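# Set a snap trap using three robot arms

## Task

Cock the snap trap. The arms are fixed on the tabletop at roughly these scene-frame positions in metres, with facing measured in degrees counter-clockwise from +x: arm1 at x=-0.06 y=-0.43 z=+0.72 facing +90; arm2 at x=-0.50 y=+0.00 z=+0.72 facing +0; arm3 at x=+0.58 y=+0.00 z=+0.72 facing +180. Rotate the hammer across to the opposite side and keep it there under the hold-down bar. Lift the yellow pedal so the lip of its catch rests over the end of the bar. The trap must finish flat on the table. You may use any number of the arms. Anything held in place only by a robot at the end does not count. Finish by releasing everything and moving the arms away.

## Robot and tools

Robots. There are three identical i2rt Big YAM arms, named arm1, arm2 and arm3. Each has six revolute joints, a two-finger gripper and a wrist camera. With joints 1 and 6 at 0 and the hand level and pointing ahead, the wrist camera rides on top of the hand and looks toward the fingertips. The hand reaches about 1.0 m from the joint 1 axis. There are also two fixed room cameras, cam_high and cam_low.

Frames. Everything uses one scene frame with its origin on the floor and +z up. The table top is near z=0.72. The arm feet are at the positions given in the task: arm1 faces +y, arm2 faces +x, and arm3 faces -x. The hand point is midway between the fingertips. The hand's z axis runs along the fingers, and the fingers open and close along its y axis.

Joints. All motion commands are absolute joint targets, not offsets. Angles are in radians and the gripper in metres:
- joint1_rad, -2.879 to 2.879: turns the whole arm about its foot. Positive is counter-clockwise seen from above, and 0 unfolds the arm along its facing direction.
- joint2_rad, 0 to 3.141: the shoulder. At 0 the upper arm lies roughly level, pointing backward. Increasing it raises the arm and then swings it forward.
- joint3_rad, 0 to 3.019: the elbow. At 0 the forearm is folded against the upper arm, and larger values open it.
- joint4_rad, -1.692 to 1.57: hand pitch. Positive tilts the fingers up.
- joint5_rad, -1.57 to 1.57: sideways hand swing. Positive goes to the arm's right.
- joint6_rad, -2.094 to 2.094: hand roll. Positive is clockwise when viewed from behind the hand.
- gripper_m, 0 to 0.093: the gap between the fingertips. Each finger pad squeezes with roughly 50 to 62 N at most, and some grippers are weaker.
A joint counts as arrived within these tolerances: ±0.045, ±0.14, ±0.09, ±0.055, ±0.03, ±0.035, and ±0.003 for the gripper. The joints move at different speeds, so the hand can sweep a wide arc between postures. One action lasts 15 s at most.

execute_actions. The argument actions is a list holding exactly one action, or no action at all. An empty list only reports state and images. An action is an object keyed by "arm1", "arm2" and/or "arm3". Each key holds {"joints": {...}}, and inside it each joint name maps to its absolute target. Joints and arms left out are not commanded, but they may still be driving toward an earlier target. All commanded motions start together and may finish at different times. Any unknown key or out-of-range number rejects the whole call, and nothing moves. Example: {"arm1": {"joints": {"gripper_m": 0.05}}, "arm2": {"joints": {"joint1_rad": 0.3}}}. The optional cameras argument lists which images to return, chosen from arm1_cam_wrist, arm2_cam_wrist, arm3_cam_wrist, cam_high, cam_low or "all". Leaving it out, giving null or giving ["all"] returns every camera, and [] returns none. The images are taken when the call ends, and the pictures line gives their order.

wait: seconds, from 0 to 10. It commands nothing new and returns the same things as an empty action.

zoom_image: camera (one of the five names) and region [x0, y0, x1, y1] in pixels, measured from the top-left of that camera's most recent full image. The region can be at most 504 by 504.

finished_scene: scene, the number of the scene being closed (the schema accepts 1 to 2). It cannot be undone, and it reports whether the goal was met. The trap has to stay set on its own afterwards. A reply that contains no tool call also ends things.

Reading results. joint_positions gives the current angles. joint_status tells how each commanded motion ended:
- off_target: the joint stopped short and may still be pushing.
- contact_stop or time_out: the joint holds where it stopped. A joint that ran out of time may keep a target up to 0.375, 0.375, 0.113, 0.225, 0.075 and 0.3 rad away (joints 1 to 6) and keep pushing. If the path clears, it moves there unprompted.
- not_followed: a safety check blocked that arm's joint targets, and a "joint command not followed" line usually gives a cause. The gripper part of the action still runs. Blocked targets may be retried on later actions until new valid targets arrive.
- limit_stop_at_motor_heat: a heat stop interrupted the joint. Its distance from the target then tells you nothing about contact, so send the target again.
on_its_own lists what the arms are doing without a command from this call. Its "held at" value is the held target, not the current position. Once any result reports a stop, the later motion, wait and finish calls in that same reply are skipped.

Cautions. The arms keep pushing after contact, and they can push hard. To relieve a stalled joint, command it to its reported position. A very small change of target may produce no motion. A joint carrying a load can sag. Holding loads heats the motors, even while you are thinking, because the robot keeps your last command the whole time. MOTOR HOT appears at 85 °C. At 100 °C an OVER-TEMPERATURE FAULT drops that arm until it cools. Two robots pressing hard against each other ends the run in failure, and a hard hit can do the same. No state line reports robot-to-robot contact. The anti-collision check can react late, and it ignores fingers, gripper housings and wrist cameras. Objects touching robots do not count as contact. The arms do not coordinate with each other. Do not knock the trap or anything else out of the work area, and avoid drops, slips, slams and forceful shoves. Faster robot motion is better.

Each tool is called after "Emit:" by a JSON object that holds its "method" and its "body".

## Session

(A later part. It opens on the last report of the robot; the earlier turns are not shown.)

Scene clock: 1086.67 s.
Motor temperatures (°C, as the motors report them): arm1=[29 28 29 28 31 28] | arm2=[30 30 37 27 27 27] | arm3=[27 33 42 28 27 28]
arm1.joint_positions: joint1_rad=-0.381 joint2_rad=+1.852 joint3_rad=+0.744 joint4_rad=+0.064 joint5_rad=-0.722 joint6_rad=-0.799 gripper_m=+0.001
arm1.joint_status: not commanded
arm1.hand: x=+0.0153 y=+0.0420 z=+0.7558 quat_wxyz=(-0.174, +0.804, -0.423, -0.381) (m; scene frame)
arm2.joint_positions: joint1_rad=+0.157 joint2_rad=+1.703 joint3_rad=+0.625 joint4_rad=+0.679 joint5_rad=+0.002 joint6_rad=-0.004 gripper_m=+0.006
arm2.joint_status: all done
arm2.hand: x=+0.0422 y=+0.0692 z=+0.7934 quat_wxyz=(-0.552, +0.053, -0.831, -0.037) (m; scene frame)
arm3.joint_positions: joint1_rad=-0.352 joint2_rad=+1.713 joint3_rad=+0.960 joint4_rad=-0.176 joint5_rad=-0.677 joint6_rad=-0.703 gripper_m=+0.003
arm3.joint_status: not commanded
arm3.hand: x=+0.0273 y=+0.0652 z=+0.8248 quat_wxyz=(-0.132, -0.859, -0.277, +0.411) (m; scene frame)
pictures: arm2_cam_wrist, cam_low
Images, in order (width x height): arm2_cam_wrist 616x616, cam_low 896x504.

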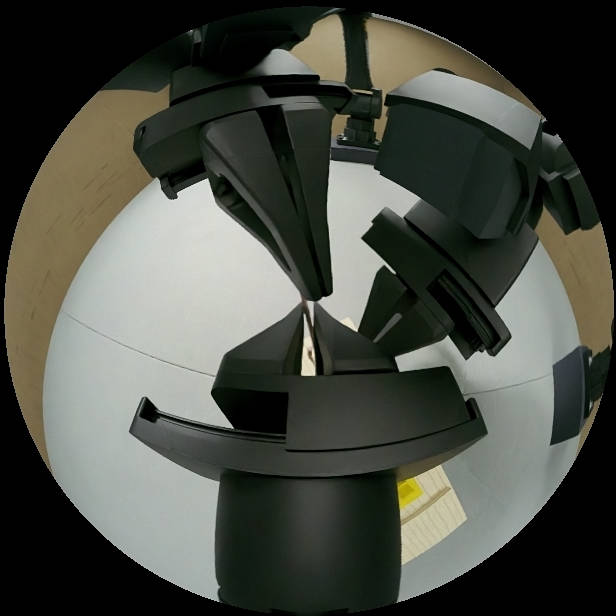

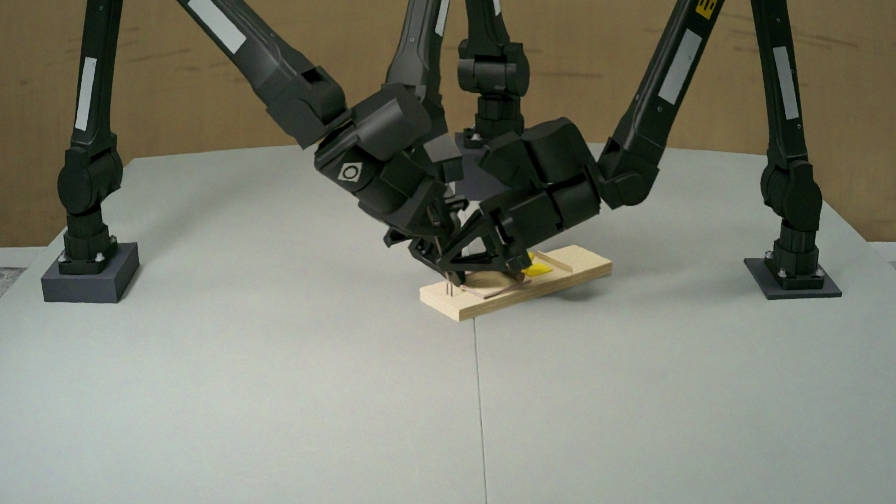

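Emit:
{"method": "execute_actions", "body": {"actions": [{"arm3": {"joints": {"joint1_rad": -0.386, "joint2_rad": 1.50, "joint3_rad": 0.945, "gripper_m": 0.013}}}]}}

Scene clock: 1128.07 s.
Motor temperatures (°C, as the motors report them): arm1=[29 28 29 28 31 28] | arm2=[30 30 37 28 27 27] | arm3=[27 33 42 28 27 28]
arm1.joint_positions: joint1_rad=-0.381 joint2_rad=+1.852 joint3_rad=+0.744 joint4_rad=+0.064 joint5_rad=-0.722 joint6_rad=-0.799 gripper_m=+0.001
arm1.joint_status: not commanded
arm1.hand: x=+0.0153 y=+0.0420 z=+0.7558 quat_wxyz=(-0.174, +0.804, -0.423, -0.381) (m; scene frame)
arm2.joint_positions: joint1_rad=+0.157 joint2_rad=+1.703 joint3_rad=+0.625 joint4_rad=+0.679 joint5_rad=+0.002 joint6_rad=-0.004 gripper_m=+0.006
arm2.joint_status: not commanded
arm2.hand: x=+0.0422 y=+0.0692 z=+0.7934 quat_wxyz=(-0.552, +0.053, -0.831, -0.037) (m; scene frame)
arm3.joint_positions: joint1_rad=-0.375 joint2_rad=+1.495 joint3_rad=+0.935 joint4_rad=-0.176 joint5_rad=-0.677 joint6_rad=-0.703 gripper_m=+0.013
arm3.joint_status: all done
arm3.hand: x=+0.0352 y=+0.0755 z=+0.9278 quat_wxyz=(-0.075, -0.824, -0.290, +0.481) (m; scene frame)
pictures: arm1_cam_wrist, arm2_cam_wrist, arm3_cam_wrist, cam_high, cam_low
Images, in order (width x height): arm1_cam_wrist 616x616, arm2_cam_wrist 616x616, arm3_cam_wrist 616x616, cam_high 896x504, cam_low 896x504.

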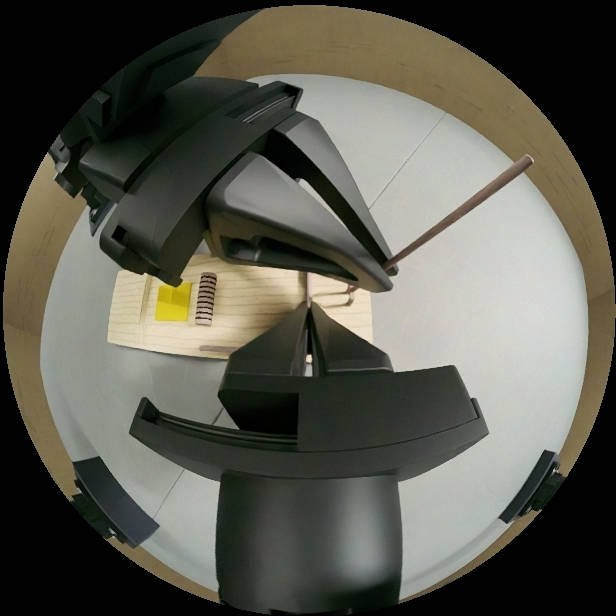

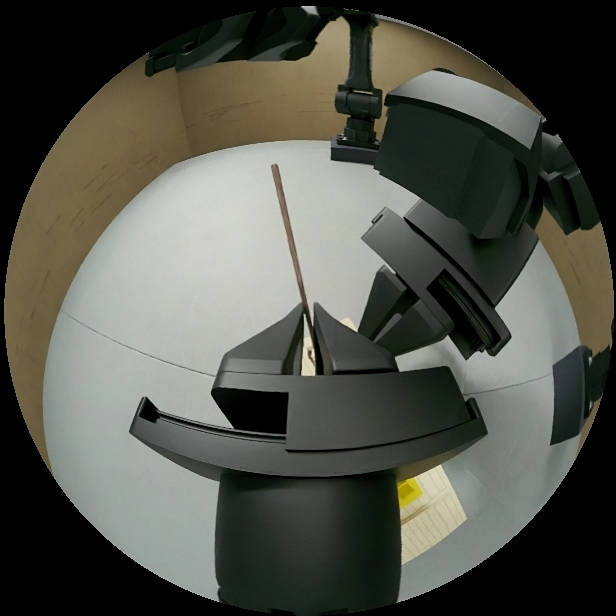

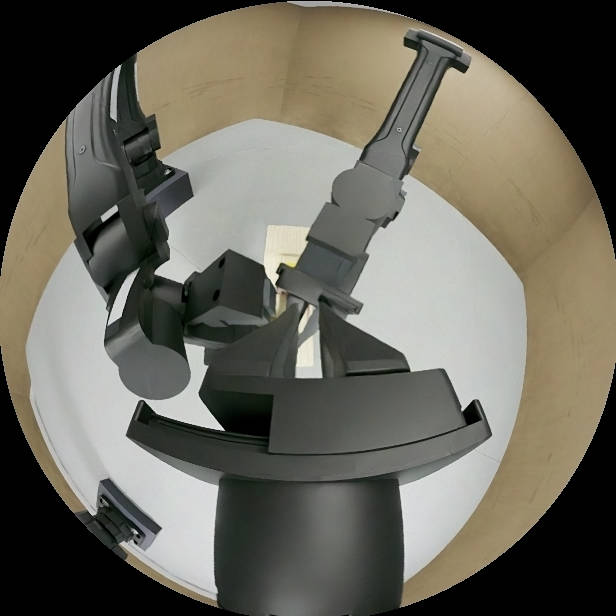

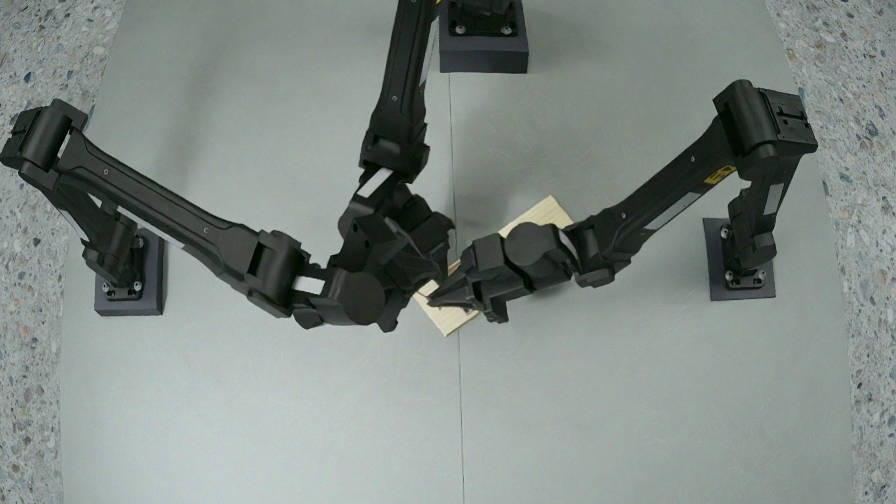

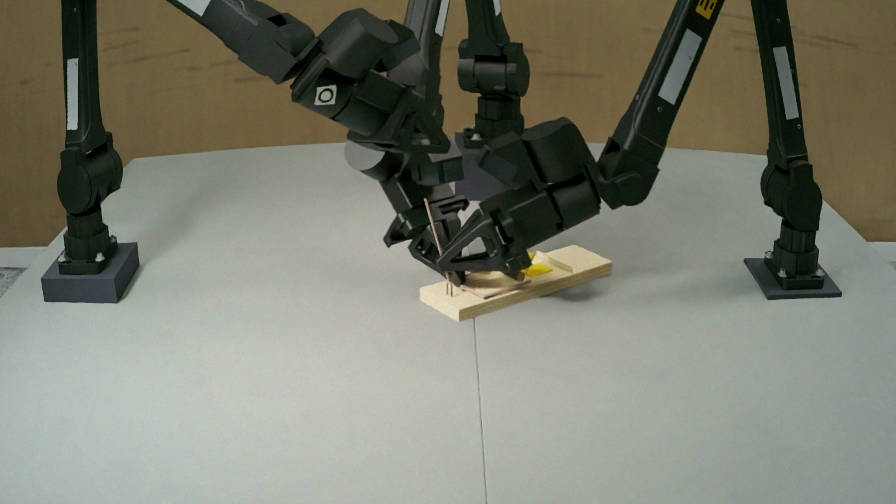

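Emit:
{"method": "execute_actions", "body": {"actions": [{"arm2": {"joints": {"joint1_rad": 0.133, "joint2_rad": 1.684}}, "arm3": {"joints": {"joint2_rad": 1.33}}}], "cameras": ["arm1_cam_wrist", "arm2_cam_wrist", "cam_low"]}}

Scene clock: 1249.07 s.
Motor temperatures (°C, as the motors report them): arm1=[29 28 29 28 30 28] | arm2=[30 30 38 28 27 27] | arm3=[27 31 43 28 27 28]
arm1.joint_positions: joint1_rad=-0.381 joint2_rad=+1.852 joint3_rad=+0.744 joint4_rad=+0.064 joint5_rad=-0.722 joint6_rad=-0.799 gripper_m=+0.001
arm1.joint_status: not commanded
arm1.hand: x=+0.0153 y=+0.0420 z=+0.7558 quat_wxyz=(-0.174, +0.804, -0.423, -0.381) (m; scene frame)
arm2.joint_positions: joint1_rad=+0.156 joint2_rad=+1.703 joint3_rad=+0.625 joint4_rad=+0.679 joint5_rad=+0.002 joint6_rad=-0.004 gripper_m=+0.006
arm2.joint_status: all done
arm2.hand: x=+0.0423 y=+0.0688 z=+0.7934 quat_wxyz=(-0.552, +0.052, -0.831, -0.037) (m; scene frame)
arm3.joint_positions: joint1_rad=-0.375 joint2_rad=+1.320 joint3_rad=+0.932 joint4_rad=-0.176 joint5_rad=-0.677 joint6_rad=-0.703 gripper_m=+0.013
arm3.joint_status: all done
arm3.hand: x=+0.0494 y=+0.0704 z=+1.0156 quat_wxyz=(-0.028, -0.784, -0.309, +0.538) (m; scene frame)
pictures: arm1_cam_wrist, arm2_cam_wrist, cam_low
Images, in order (width x height): arm1_cam_wrist 616x616, arm2_cam_wrist 616x616, cam_low 896x504.

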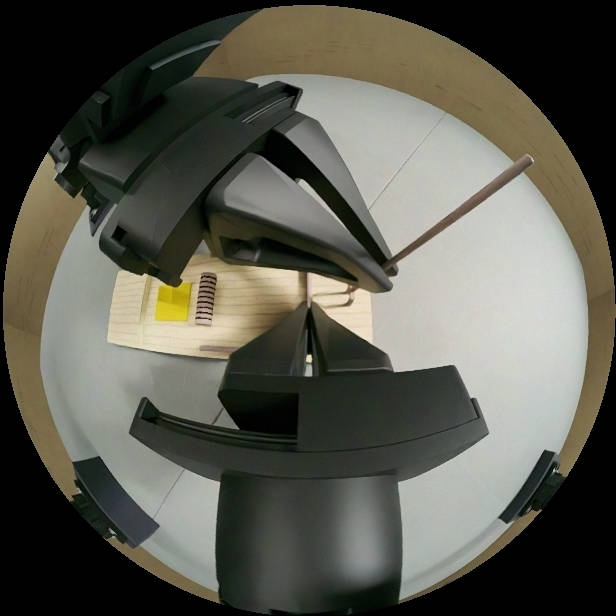

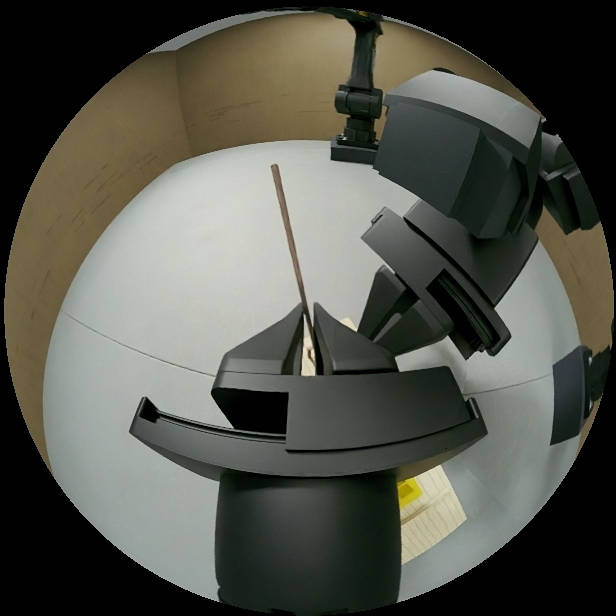

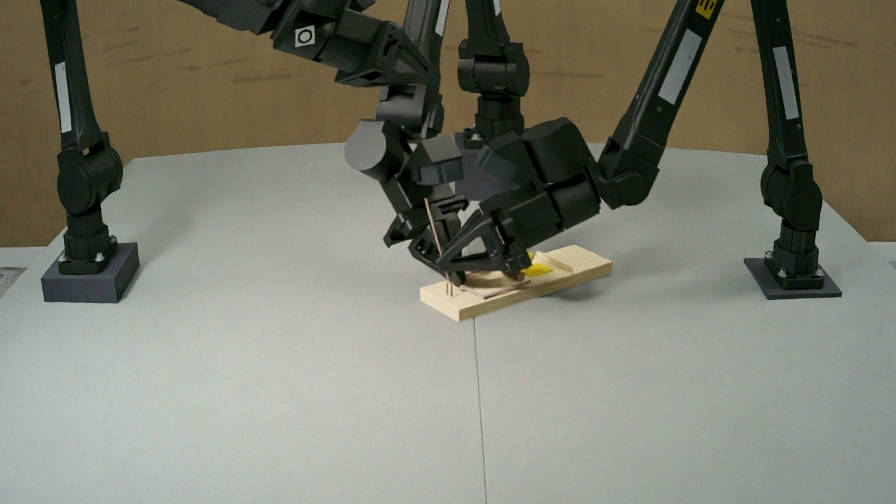

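Emit:
{"method": "execute_actions", "body": {"actions": [{"arm2": {"joints": {"joint1_rad": 0.132, "joint2_rad": 1.675, "joint3_rad": 0.600}}, "arm3": {"joints": {"joint2_rad": 1.25}}}], "cameras": ["arm1_cam_wrist", "arm2_cam_wrist", "cam_low"]}}

Scene clock: 1260.00 s.
Motor temperatures (°C, as the motors report them): arm1=[29 28 29 28 30 28] | arm2=[30 30 38 28 27 27] | arm3=[27 31 44 28 27 28]
arm1.joint_positions: joint1_rad=-0.381 joint2_rad=+1.852 joint3_rad=+0.744 joint4_rad=+0.064 joint5_rad=-0.722 joint6_rad=-0.799 gripper_m=+0.001
arm1.joint_status: not commanded
arm1.hand: x=+0.0153 y=+0.0420 z=+0.7558 quat_wxyz=(-0.174, +0.804, -0.423, -0.381) (m; scene frame)
arm2.joint_positions: joint1_rad=+0.143 joint2_rad=+1.693 joint3_rad=+0.601 joint4_rad=+0.679 joint5_rad=+0.002 joint6_rad=-0.004 gripper_m=+0.006
arm2.joint_status: all done
arm2.hand: x=+0.0334 y=+0.0606 z=+0.7888 quat_wxyz=(-0.547, +0.047, -0.835, -0.033) (m; scene frame)
arm3.joint_positions: joint1_rad=-0.375 joint2_rad=+1.262 joint3_rad=+0.932 joint4_rad=-0.176 joint5_rad=-0.677 joint6_rad=-0.703 gripper_m=+0.013
arm3.joint_status: all done
arm3.hand: x=+0.0570 y=+0.0677 z=+1.0445 quat_wxyz=(-0.012, -0.769, -0.315, +0.556) (m; scene frame)
pictures: arm1_cam_wrist, arm2_cam_wrist, cam_low
Images, in order (width x height): arm1_cam_wrist 616x616, arm2_cam_wrist 616x616, cam_low 896x504.

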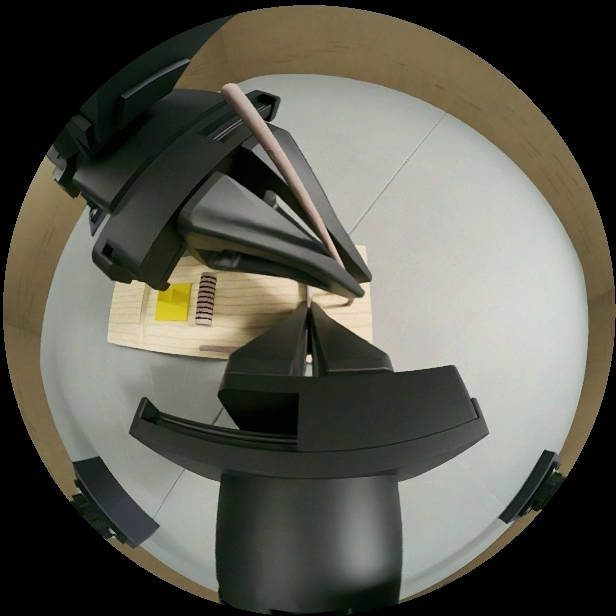

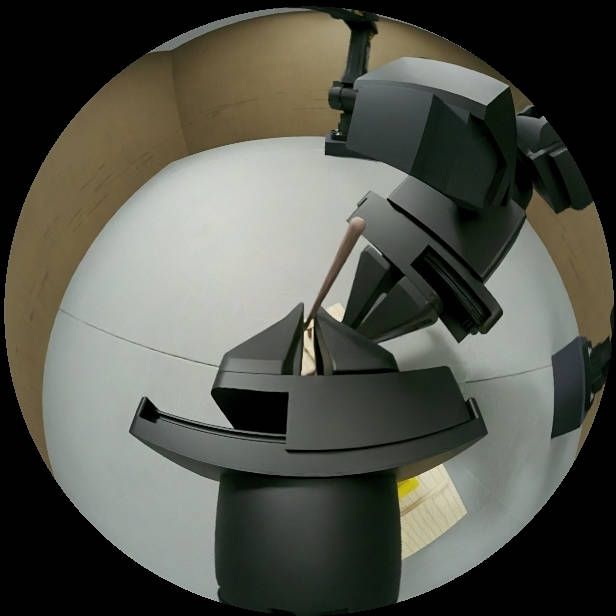

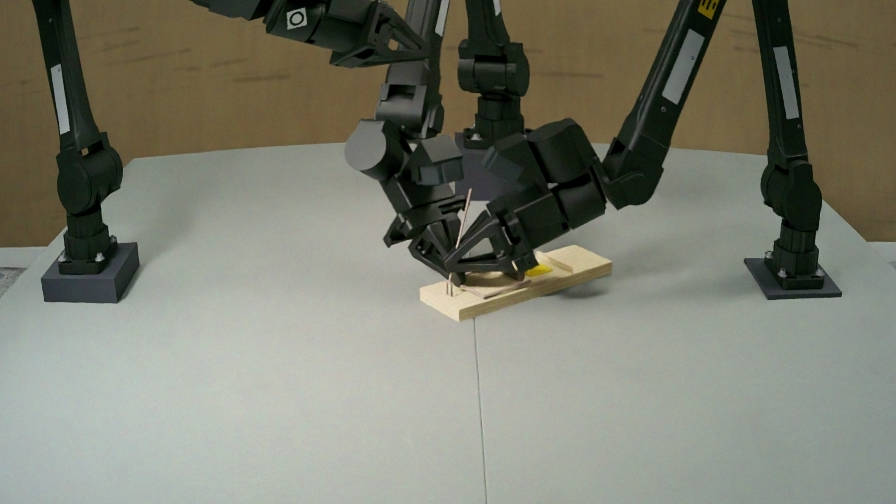

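Emit:
{"method": "zoom_image", "body": {"camera": "arm1_cam_wrist", "region": [160, 70, 420, 370]}}

Emit:
{"method": "zoom_image", "body": {"camera": "arm2_cam_wrist", "region": [200, 200, 440, 400]}}

Region (160, 70, 420, 370) of arm1_cam_wrist's 616x616 image, scaled by 1.680, with more detail than that image has; it fills the left 437 columns of this view, and the rest is white.

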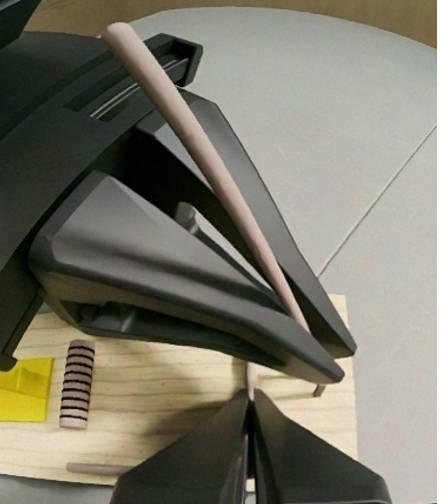

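Region (200, 200, 440, 400) of arm2_cam_wrist's 616x616 image, scaled by 2.100, with more detail than that image has.

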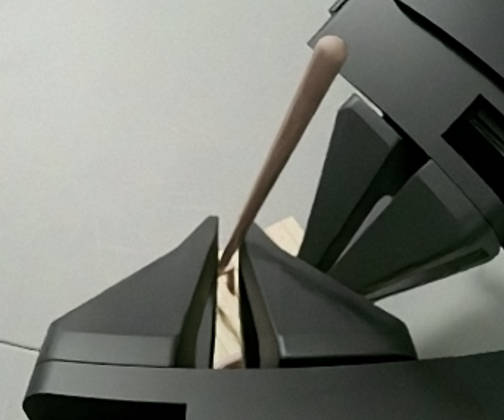

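Emit:
{"method": "execute_actions", "body": {"actions": [{"arm2": {"joints": {"joint1_rad": 0.138, "joint2_rad": 1.555, "joint3_rad": 0.444, "joint5_rad": 0.20, "gripper_m": 0.013}}, "arm3": {"joints": {"joint2_rad": 1.07}}}], "cameras": ["arm1_cam_wrist", "arm2_cam_wrist", "cam_low", "cam_high"]}}

Scene clock: 1347.63 s.
Motor temperatures (°C, as the motors report them): arm1=[29 28 28 28 30 28] | arm2=[30 31 36 28 27 27] | arm3=[27 30 45 28 27 28]
arm1.joint_positions: joint1_rad=-0.381 joint2_rad=+1.852 joint3_rad=+0.744 joint4_rad=+0.064 joint5_rad=-0.722 joint6_rad=-0.799 gripper_m=+0.001
arm1.joint_status: not commanded
arm1.hand: x=+0.0153 y=+0.0420 z=+0.7558 quat_wxyz=(-0.174, +0.804, -0.423, -0.381) (m; scene frame)
arm2.joint_positions: joint1_rad=+0.145 joint2_rad=+1.561 joint3_rad=+0.441 joint4_rad=+0.680 joint5_rad=+0.196 joint6_rad=-0.002 gripper_m=+0.013
arm2.joint_status: all done
arm2.hand: x=-0.0272 y=+0.0211 z=+0.7907 quat_wxyz=(-0.537, -0.004, -0.842, +0.048) (m; scene frame)
arm3.joint_positions: joint1_rad=-0.375 joint2_rad=+1.055 joint3_rad=+0.931 joint4_rad=-0.176 joint5_rad=-0.677 joint6_rad=-0.703 gripper_m=+0.013
arm3.joint_status: all done
arm3.hand: x=+0.0970 y=+0.0537 z=+1.1421 quat_wxyz=(+0.045, -0.712, -0.333, +0.617) (m; scene frame)
pictures: arm1_cam_wrist, arm2_cam_wrist, cam_high, cam_low
Images, in order (width x height): arm1_cam_wrist 616x616, arm2_cam_wrist 616x616, cam_high 896x504, cam_low 896x504.

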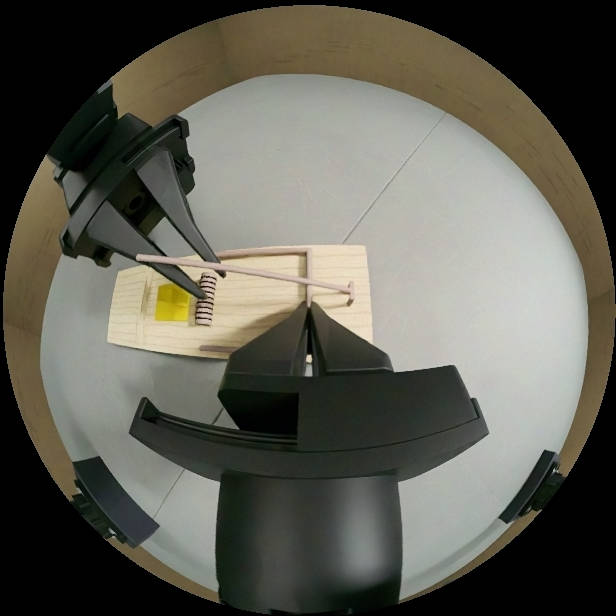

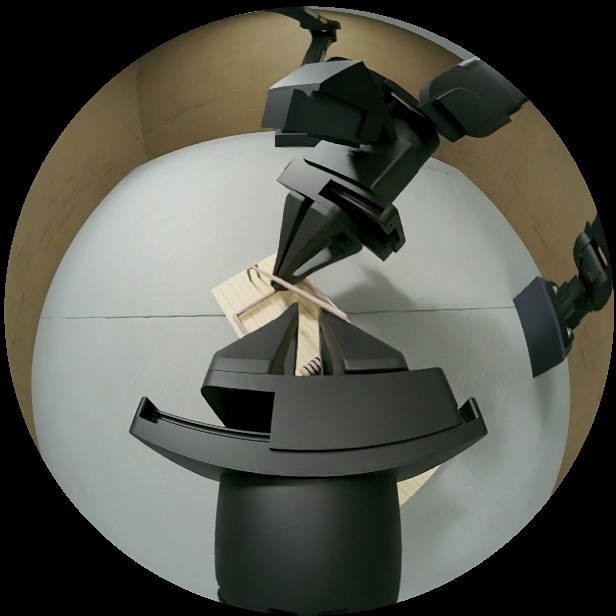

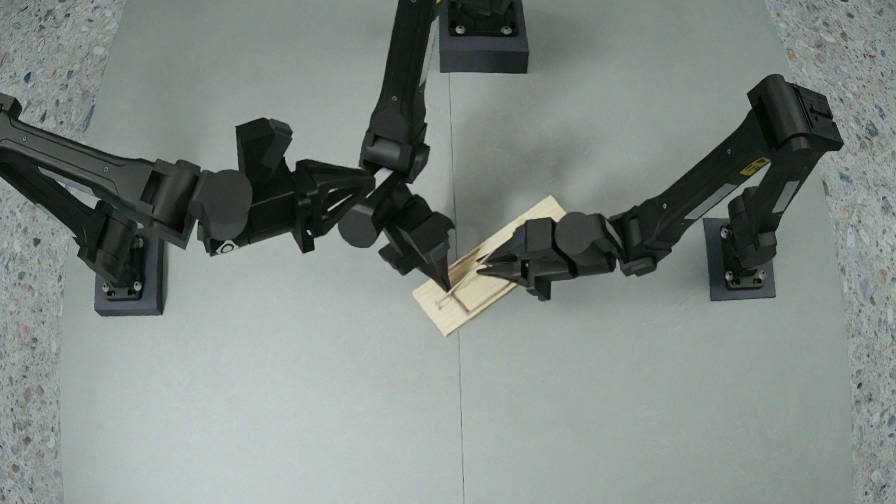

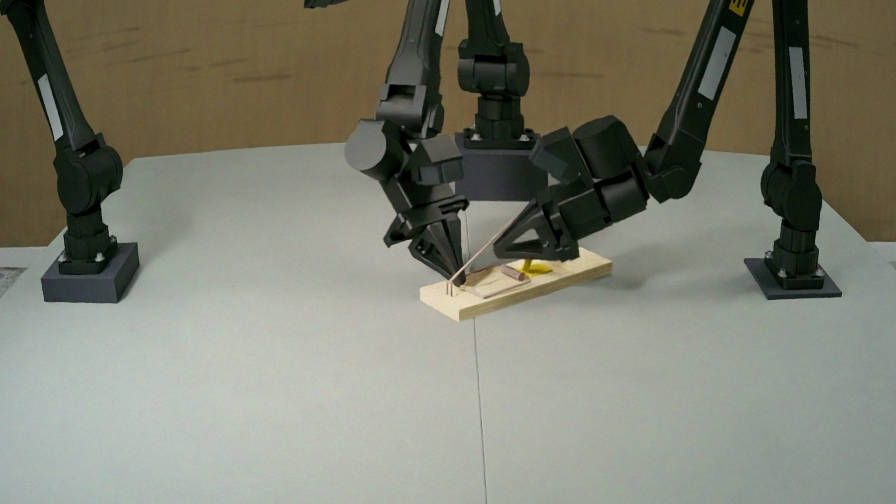

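Emit:
{"method": "zoom_image", "body": {"camera": "cam_low", "region": [410, 190, 620, 320]}}

Emit:
{"method": "zoom_image", "body": {"camera": "arm1_cam_wrist", "region": [60, 160, 380, 360]}}

Region (410, 190, 620, 320) of cam_low's 896x504 image, scaled by 2.400, with more detail than that image has; it fills the top 312 rows of this view, and the rest is white.

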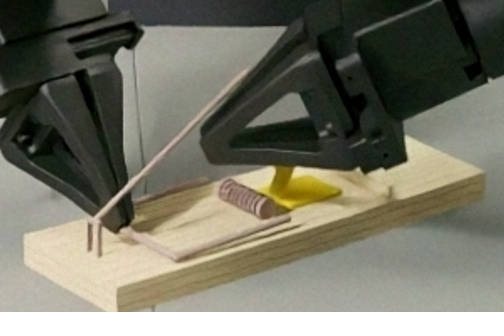

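Region (60, 160, 380, 360) of arm1_cam_wrist's 616x616 image, scaled by 1.575, with more detail than that image has; it fills the top 315 rows of this view, and the rest is white.

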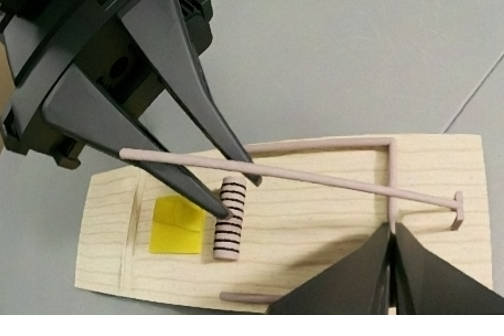

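Emit:
{"method": "execute_actions", "body": {"actions": [{"arm1": {"joints": {"joint2_rad": 1.853, "joint3_rad": 0.701}}, "arm2": {"joints": {"joint1_rad": 0.104, "joint2_rad": 1.500, "joint3_rad": 0.374, "gripper_m": 0.0}}, "arm3": {"joints": {"joint2_rad": 0.95}}}], "cameras": ["arm1_cam_wrist", "arm2_cam_wrist", "cam_low"]}}

Scene clock: 1388.37 s.
Motor temperatures (°C, as the motors report them): arm1=[29 28 28 28 30 28] | arm2=[30 30 35 28 27 27] | arm3=[27 30 46 28 27 28]
arm1.joint_positions: joint1_rad=-0.381 joint2_rad=+1.797 joint3_rad=+0.723 joint4_rad=+0.066 joint5_rad=-0.726 joint6_rad=-0.800 gripper_m=+0.001
arm1.joint_status: all done
arm1.hand: x=+0.0143 y=+0.0408 z=+0.7749 quat_wxyz=(-0.190, +0.803, -0.414, -0.384) (m; scene frame)
arm2.joint_positions: joint1_rad=+0.112 joint2_rad=+1.513 joint3_rad=+0.371 joint4_rad=+0.680 joint5_rad=+0.197 joint6_rad=-0.002 gripper_m=+0.001
arm2.joint_status: all done
arm2.hand: x=-0.0551 y=+0.0029 z=+0.7843 quat_wxyz=(-0.526, -0.017, -0.848, +0.059) (m; scene frame)
arm3.joint_positions: joint1_rad=-0.375 joint2_rad=+0.945 joint3_rad=+0.931 joint4_rad=-0.176 joint5_rad=-0.677 joint6_rad=-0.703 gripper_m=+0.013
arm3.joint_status: all done
arm3.hand: x=+0.1258 y=+0.0436 z=+1.1904 quat_wxyz=(+0.075, -0.677, -0.342, +0.647) (m; scene frame)
pictures: arm1_cam_wrist, arm2_cam_wrist, cam_low
Images, in order (width x height): arm1_cam_wrist 616x616, arm2_cam_wrist 616x616, cam_low 896x504.

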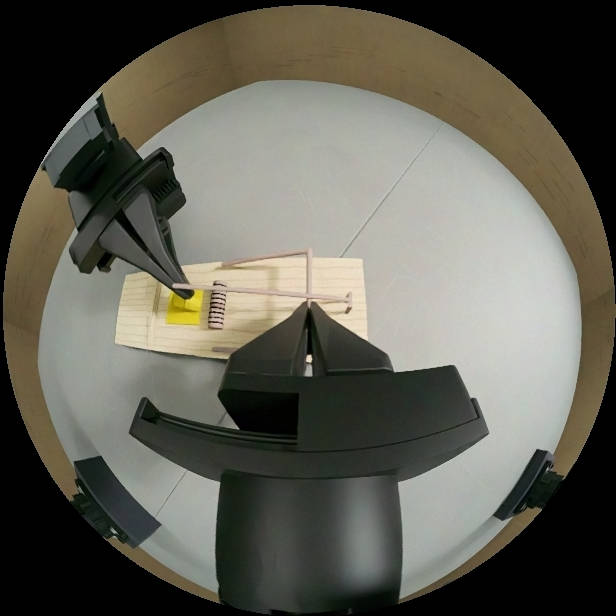

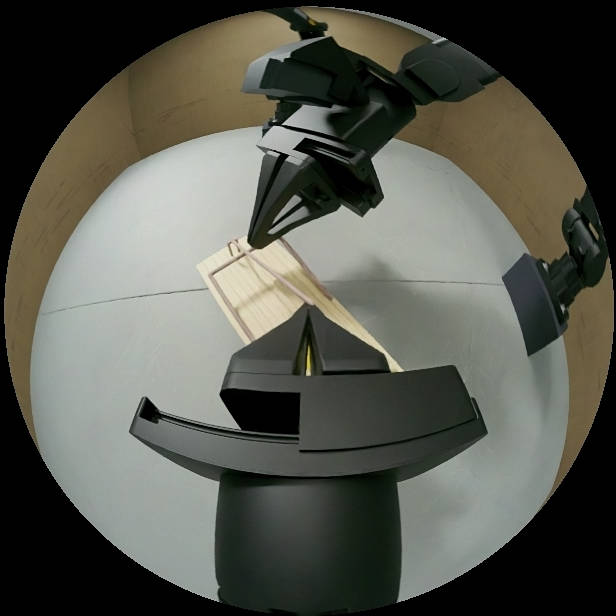

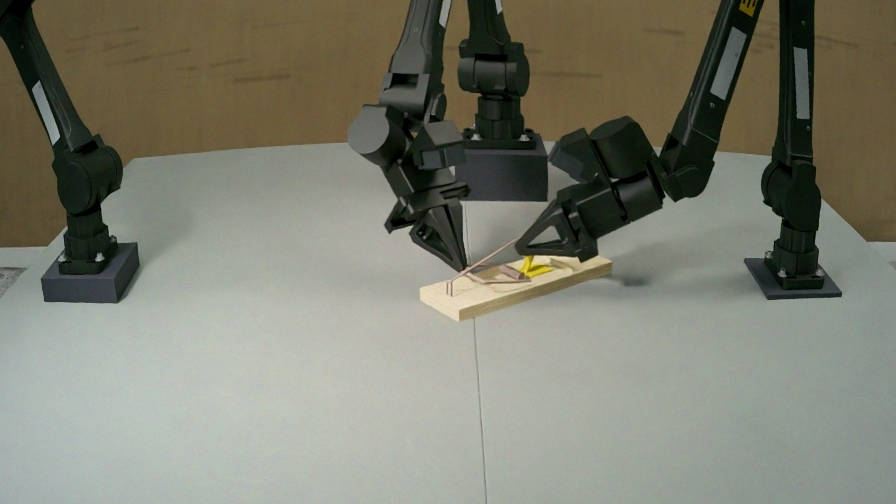

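Emit:
{"method": "zoom_image", "body": {"camera": "cam_low", "region": [420, 210, 620, 320]}}

Emit:
{"method": "zoom_image", "body": {"camera": "arm1_cam_wrist", "region": [110, 220, 380, 360]}}

Region (420, 210, 620, 320) of cam_low's 896x504 image, scaled by 2.520, with more detail than that image has; it fills the top 277 rows of this view, and the rest is white.

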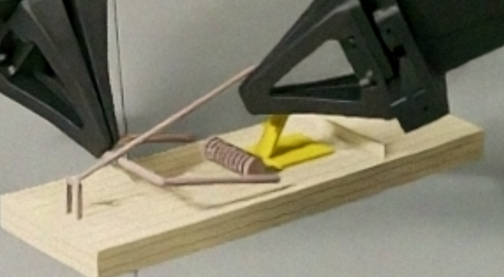

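Region (110, 220, 380, 360) of arm1_cam_wrist's 616x616 image, scaled by 1.867, with more detail than that image has; it fills the top 261 rows of this view, and the rest is white.

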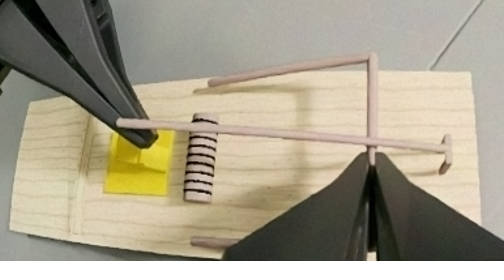

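Emit:
{"method": "execute_actions", "body": {"actions": [{"arm2": {"joints": {"joint1_rad": 0.047, "joint2_rad": 1.405, "joint3_rad": 0.306}}}], "cameras": ["arm1_cam_wrist", "arm2_cam_wrist", "cam_low"]}}

Scene clock: 1425.73 s.
Motor temperatures (°C, as the motors report them): arm1=[29 28 28 28 31 28] | arm2=[30 30 35 28 27 27] | arm3=[27 29 46 28 27 28]
arm1.joint_positions: joint1_rad=-0.381 joint2_rad=+1.797 joint3_rad=+0.723 joint4_rad=+0.066 joint5_rad=-0.726 joint6_rad=-0.800 gripper_m=+0.001
arm1.joint_status: not commanded
arm1.hand: x=+0.0143 y=+0.0408 z=+0.7749 quat_wxyz=(-0.190, +0.803, -0.414, -0.384) (m; scene frame)
arm2.joint_positions: joint1_rad=+0.053 joint2_rad=+1.412 joint3_rad=+0.303 joint4_rad=+0.681 joint5_rad=+0.198 joint6_rad=-0.002 gripper_m=+0.001
arm2.joint_status: all done
arm2.hand: x=-0.0794 y=-0.0241 z=+0.7999 quat_wxyz=(-0.539, -0.044, -0.838, +0.073) (m; scene frame)
arm3.joint_positions: joint1_rad=-0.375 joint2_rad=+0.945 joint3_rad=+0.931 joint4_rad=-0.176 joint5_rad=-0.677 joint6_rad=-0.703 gripper_m=+0.013
arm3.joint_status: not commanded
arm3.hand: x=+0.1258 y=+0.0436 z=+1.1904 quat_wxyz=(+0.075, -0.677, -0.342, +0.647) (m; scene frame)
pictures: arm1_cam_wrist, arm2_cam_wrist, cam_low
Images, in order (width x height): arm1_cam_wrist 616x616, arm2_cam_wrist 616x616, cam_low 896x504.

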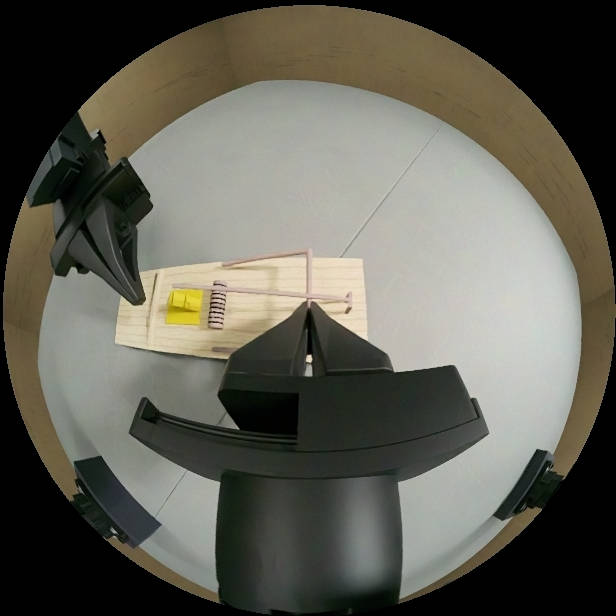

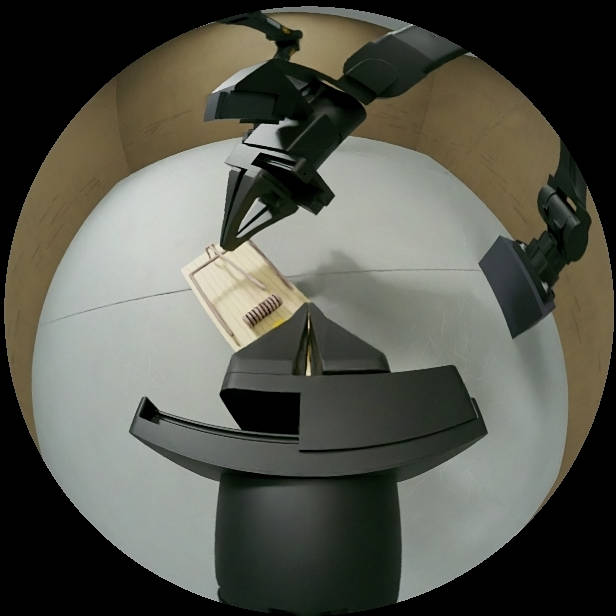

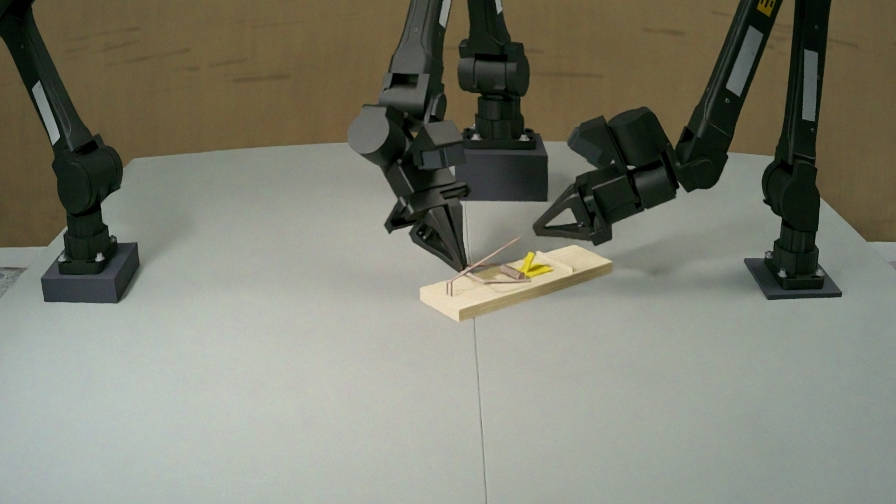

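Emit:
{"method": "zoom_image", "body": {"camera": "cam_low", "region": [440, 200, 620, 310]}}

Emit:
{"method": "zoom_image", "body": {"camera": "arm1_cam_wrist", "region": [100, 250, 260, 360]}}

Region (440, 200, 620, 310) of cam_low's 896x504 image, scaled by 2.800, with more detail than that image has.

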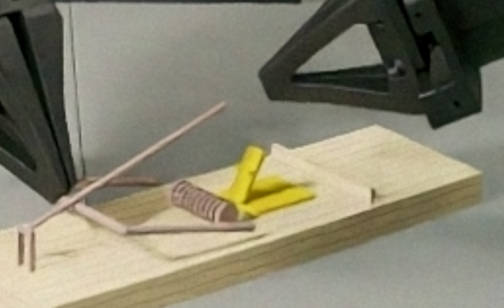

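Region (100, 250, 260, 360) of arm1_cam_wrist's 616x616 image, scaled by 3.150, with more detail than that image has; it fills the top 346 rows of this view, and the rest is white.

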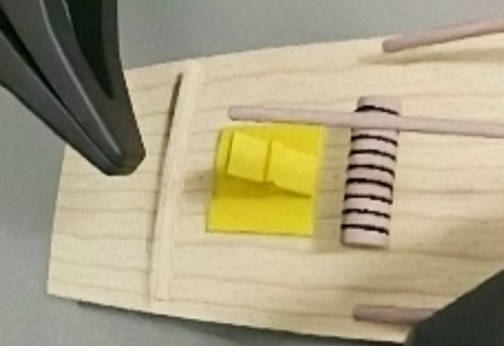

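Emit:
{"method": "execute_actions", "body": {"actions": [{"arm1": {"joints": {"joint2_rad": 1.916, "joint3_rad": 0.735}}, "arm2": {"joints": {"joint4_rad": 0.523}}}], "cameras": ["arm1_cam_wrist", "arm2_cam_wrist", "cam_low"]}}

Scene clock: 1443.03 s.
Motor temperatures (°C, as the motors report them): arm1=[29 28 28 28 31 28] | arm2=[30 30 35 28 27 27] | arm3=[27 29 46 28 27 28]
arm1.joint_positions: joint1_rad=-0.381 joint2_rad=+1.842 joint3_rad=+0.740 joint4_rad=+0.066 joint5_rad=-0.722 joint6_rad=-0.800 gripper_m=+0.001
arm1.joint_status: all done
arm1.hand: x=+0.0153 y=+0.0420 z=+0.7593 quat_wxyz=(-0.177, +0.804, -0.421, -0.381) (m; scene frame)
arm2.joint_positions: joint1_rad=+0.053 joint2_rad=+1.412 joint3_rad=+0.303 joint4_rad=+0.533 joint5_rad=+0.198 joint6_rad=-0.002 gripper_m=+0.001
arm2.joint_status: all done
arm2.hand: x=-0.0967 y=-0.0243 z=+0.7685 quat_wxyz=(-0.475, -0.037, -0.876, +0.078) (m; scene frame)
arm3.joint_positions: joint1_rad=-0.375 joint2_rad=+0.945 joint3_rad=+0.931 joint4_rad=-0.176 joint5_rad=-0.677 joint6_rad=-0.703 gripper_m=+0.013
arm3.joint_status: not commanded
arm3.hand: x=+0.1258 y=+0.0436 z=+1.1904 quat_wxyz=(+0.075, -0.677, -0.342, +0.647) (m; scene frame)
pictures: arm1_cam_wrist, arm2_cam_wrist, cam_low
Images, in order (width x height): arm1_cam_wrist 616x616, arm2_cam_wrist 616x616, cam_low 896x504.

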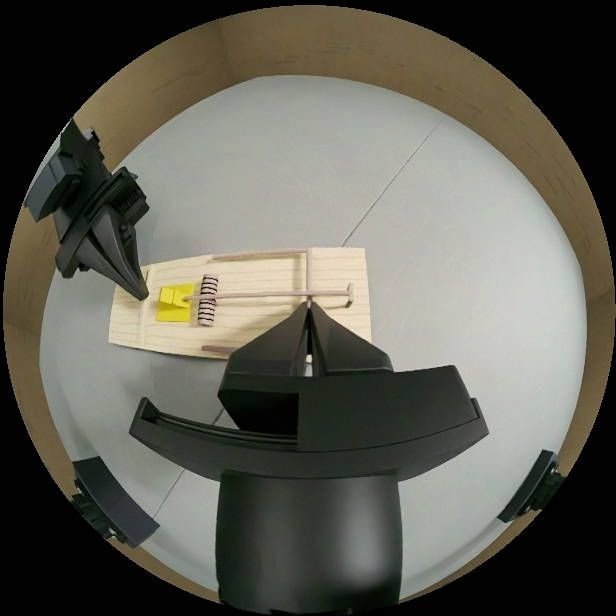

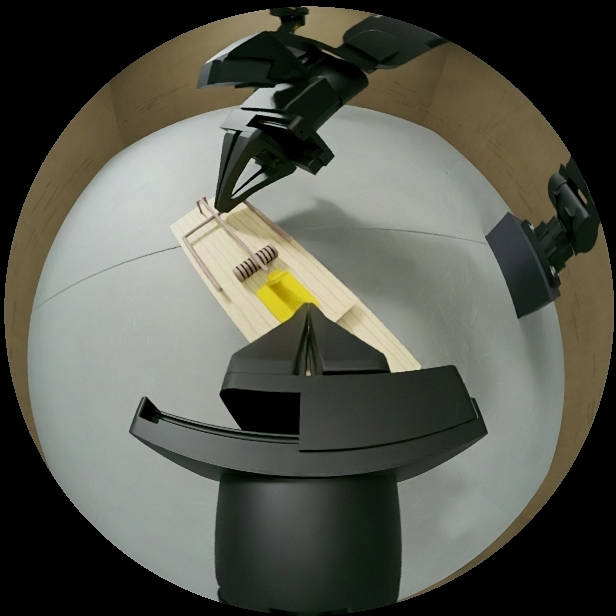

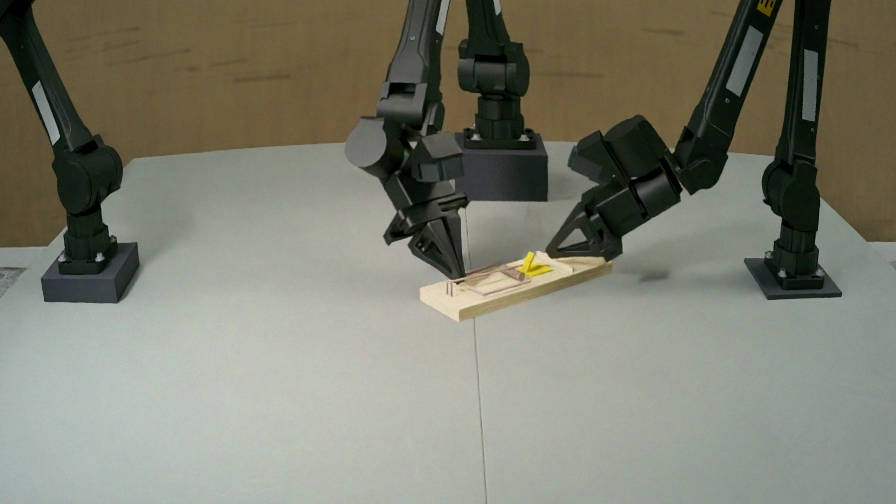

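Emit:
{"method": "zoom_image", "body": {"camera": "cam_low", "region": [470, 215, 630, 300]}}

Emit:
{"method": "zoom_image", "body": {"camera": "arm2_cam_wrist", "region": [220, 230, 380, 350]}}

Emit:
{"method": "zoom_image", "body": {"camera": "arm1_cam_wrist", "region": [100, 250, 260, 350]}}

Region (470, 215, 630, 300) of cam_low's 896x504 image, scaled by 3.150, with more detail than that image has; it fills the top 268 rows of this view, and the rest is white.

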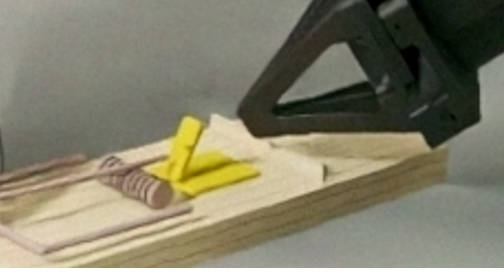

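Region (220, 230, 380, 350) of arm2_cam_wrist's 616x616 image, scaled by 3.150, with more detail than that image has; it fills the top 378 rows of this view, and the rest is white.

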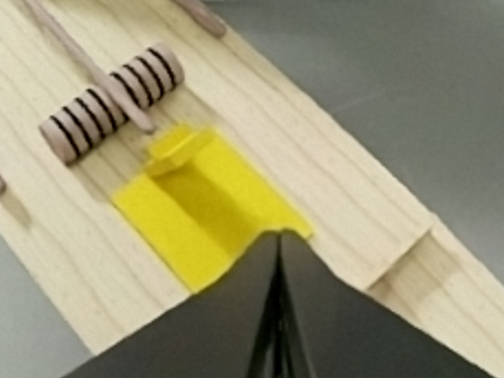

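Region (100, 250, 260, 350) of arm1_cam_wrist's 616x616 image, scaled by 3.150, with more detail than that image has; it fills the top 315 rows of this view, and the rest is white.

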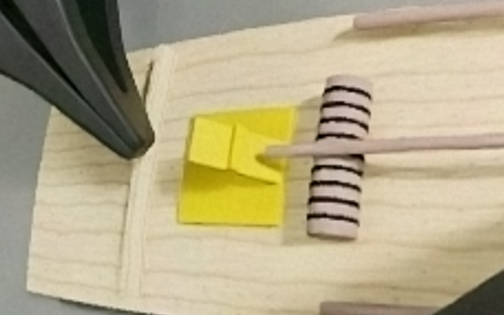

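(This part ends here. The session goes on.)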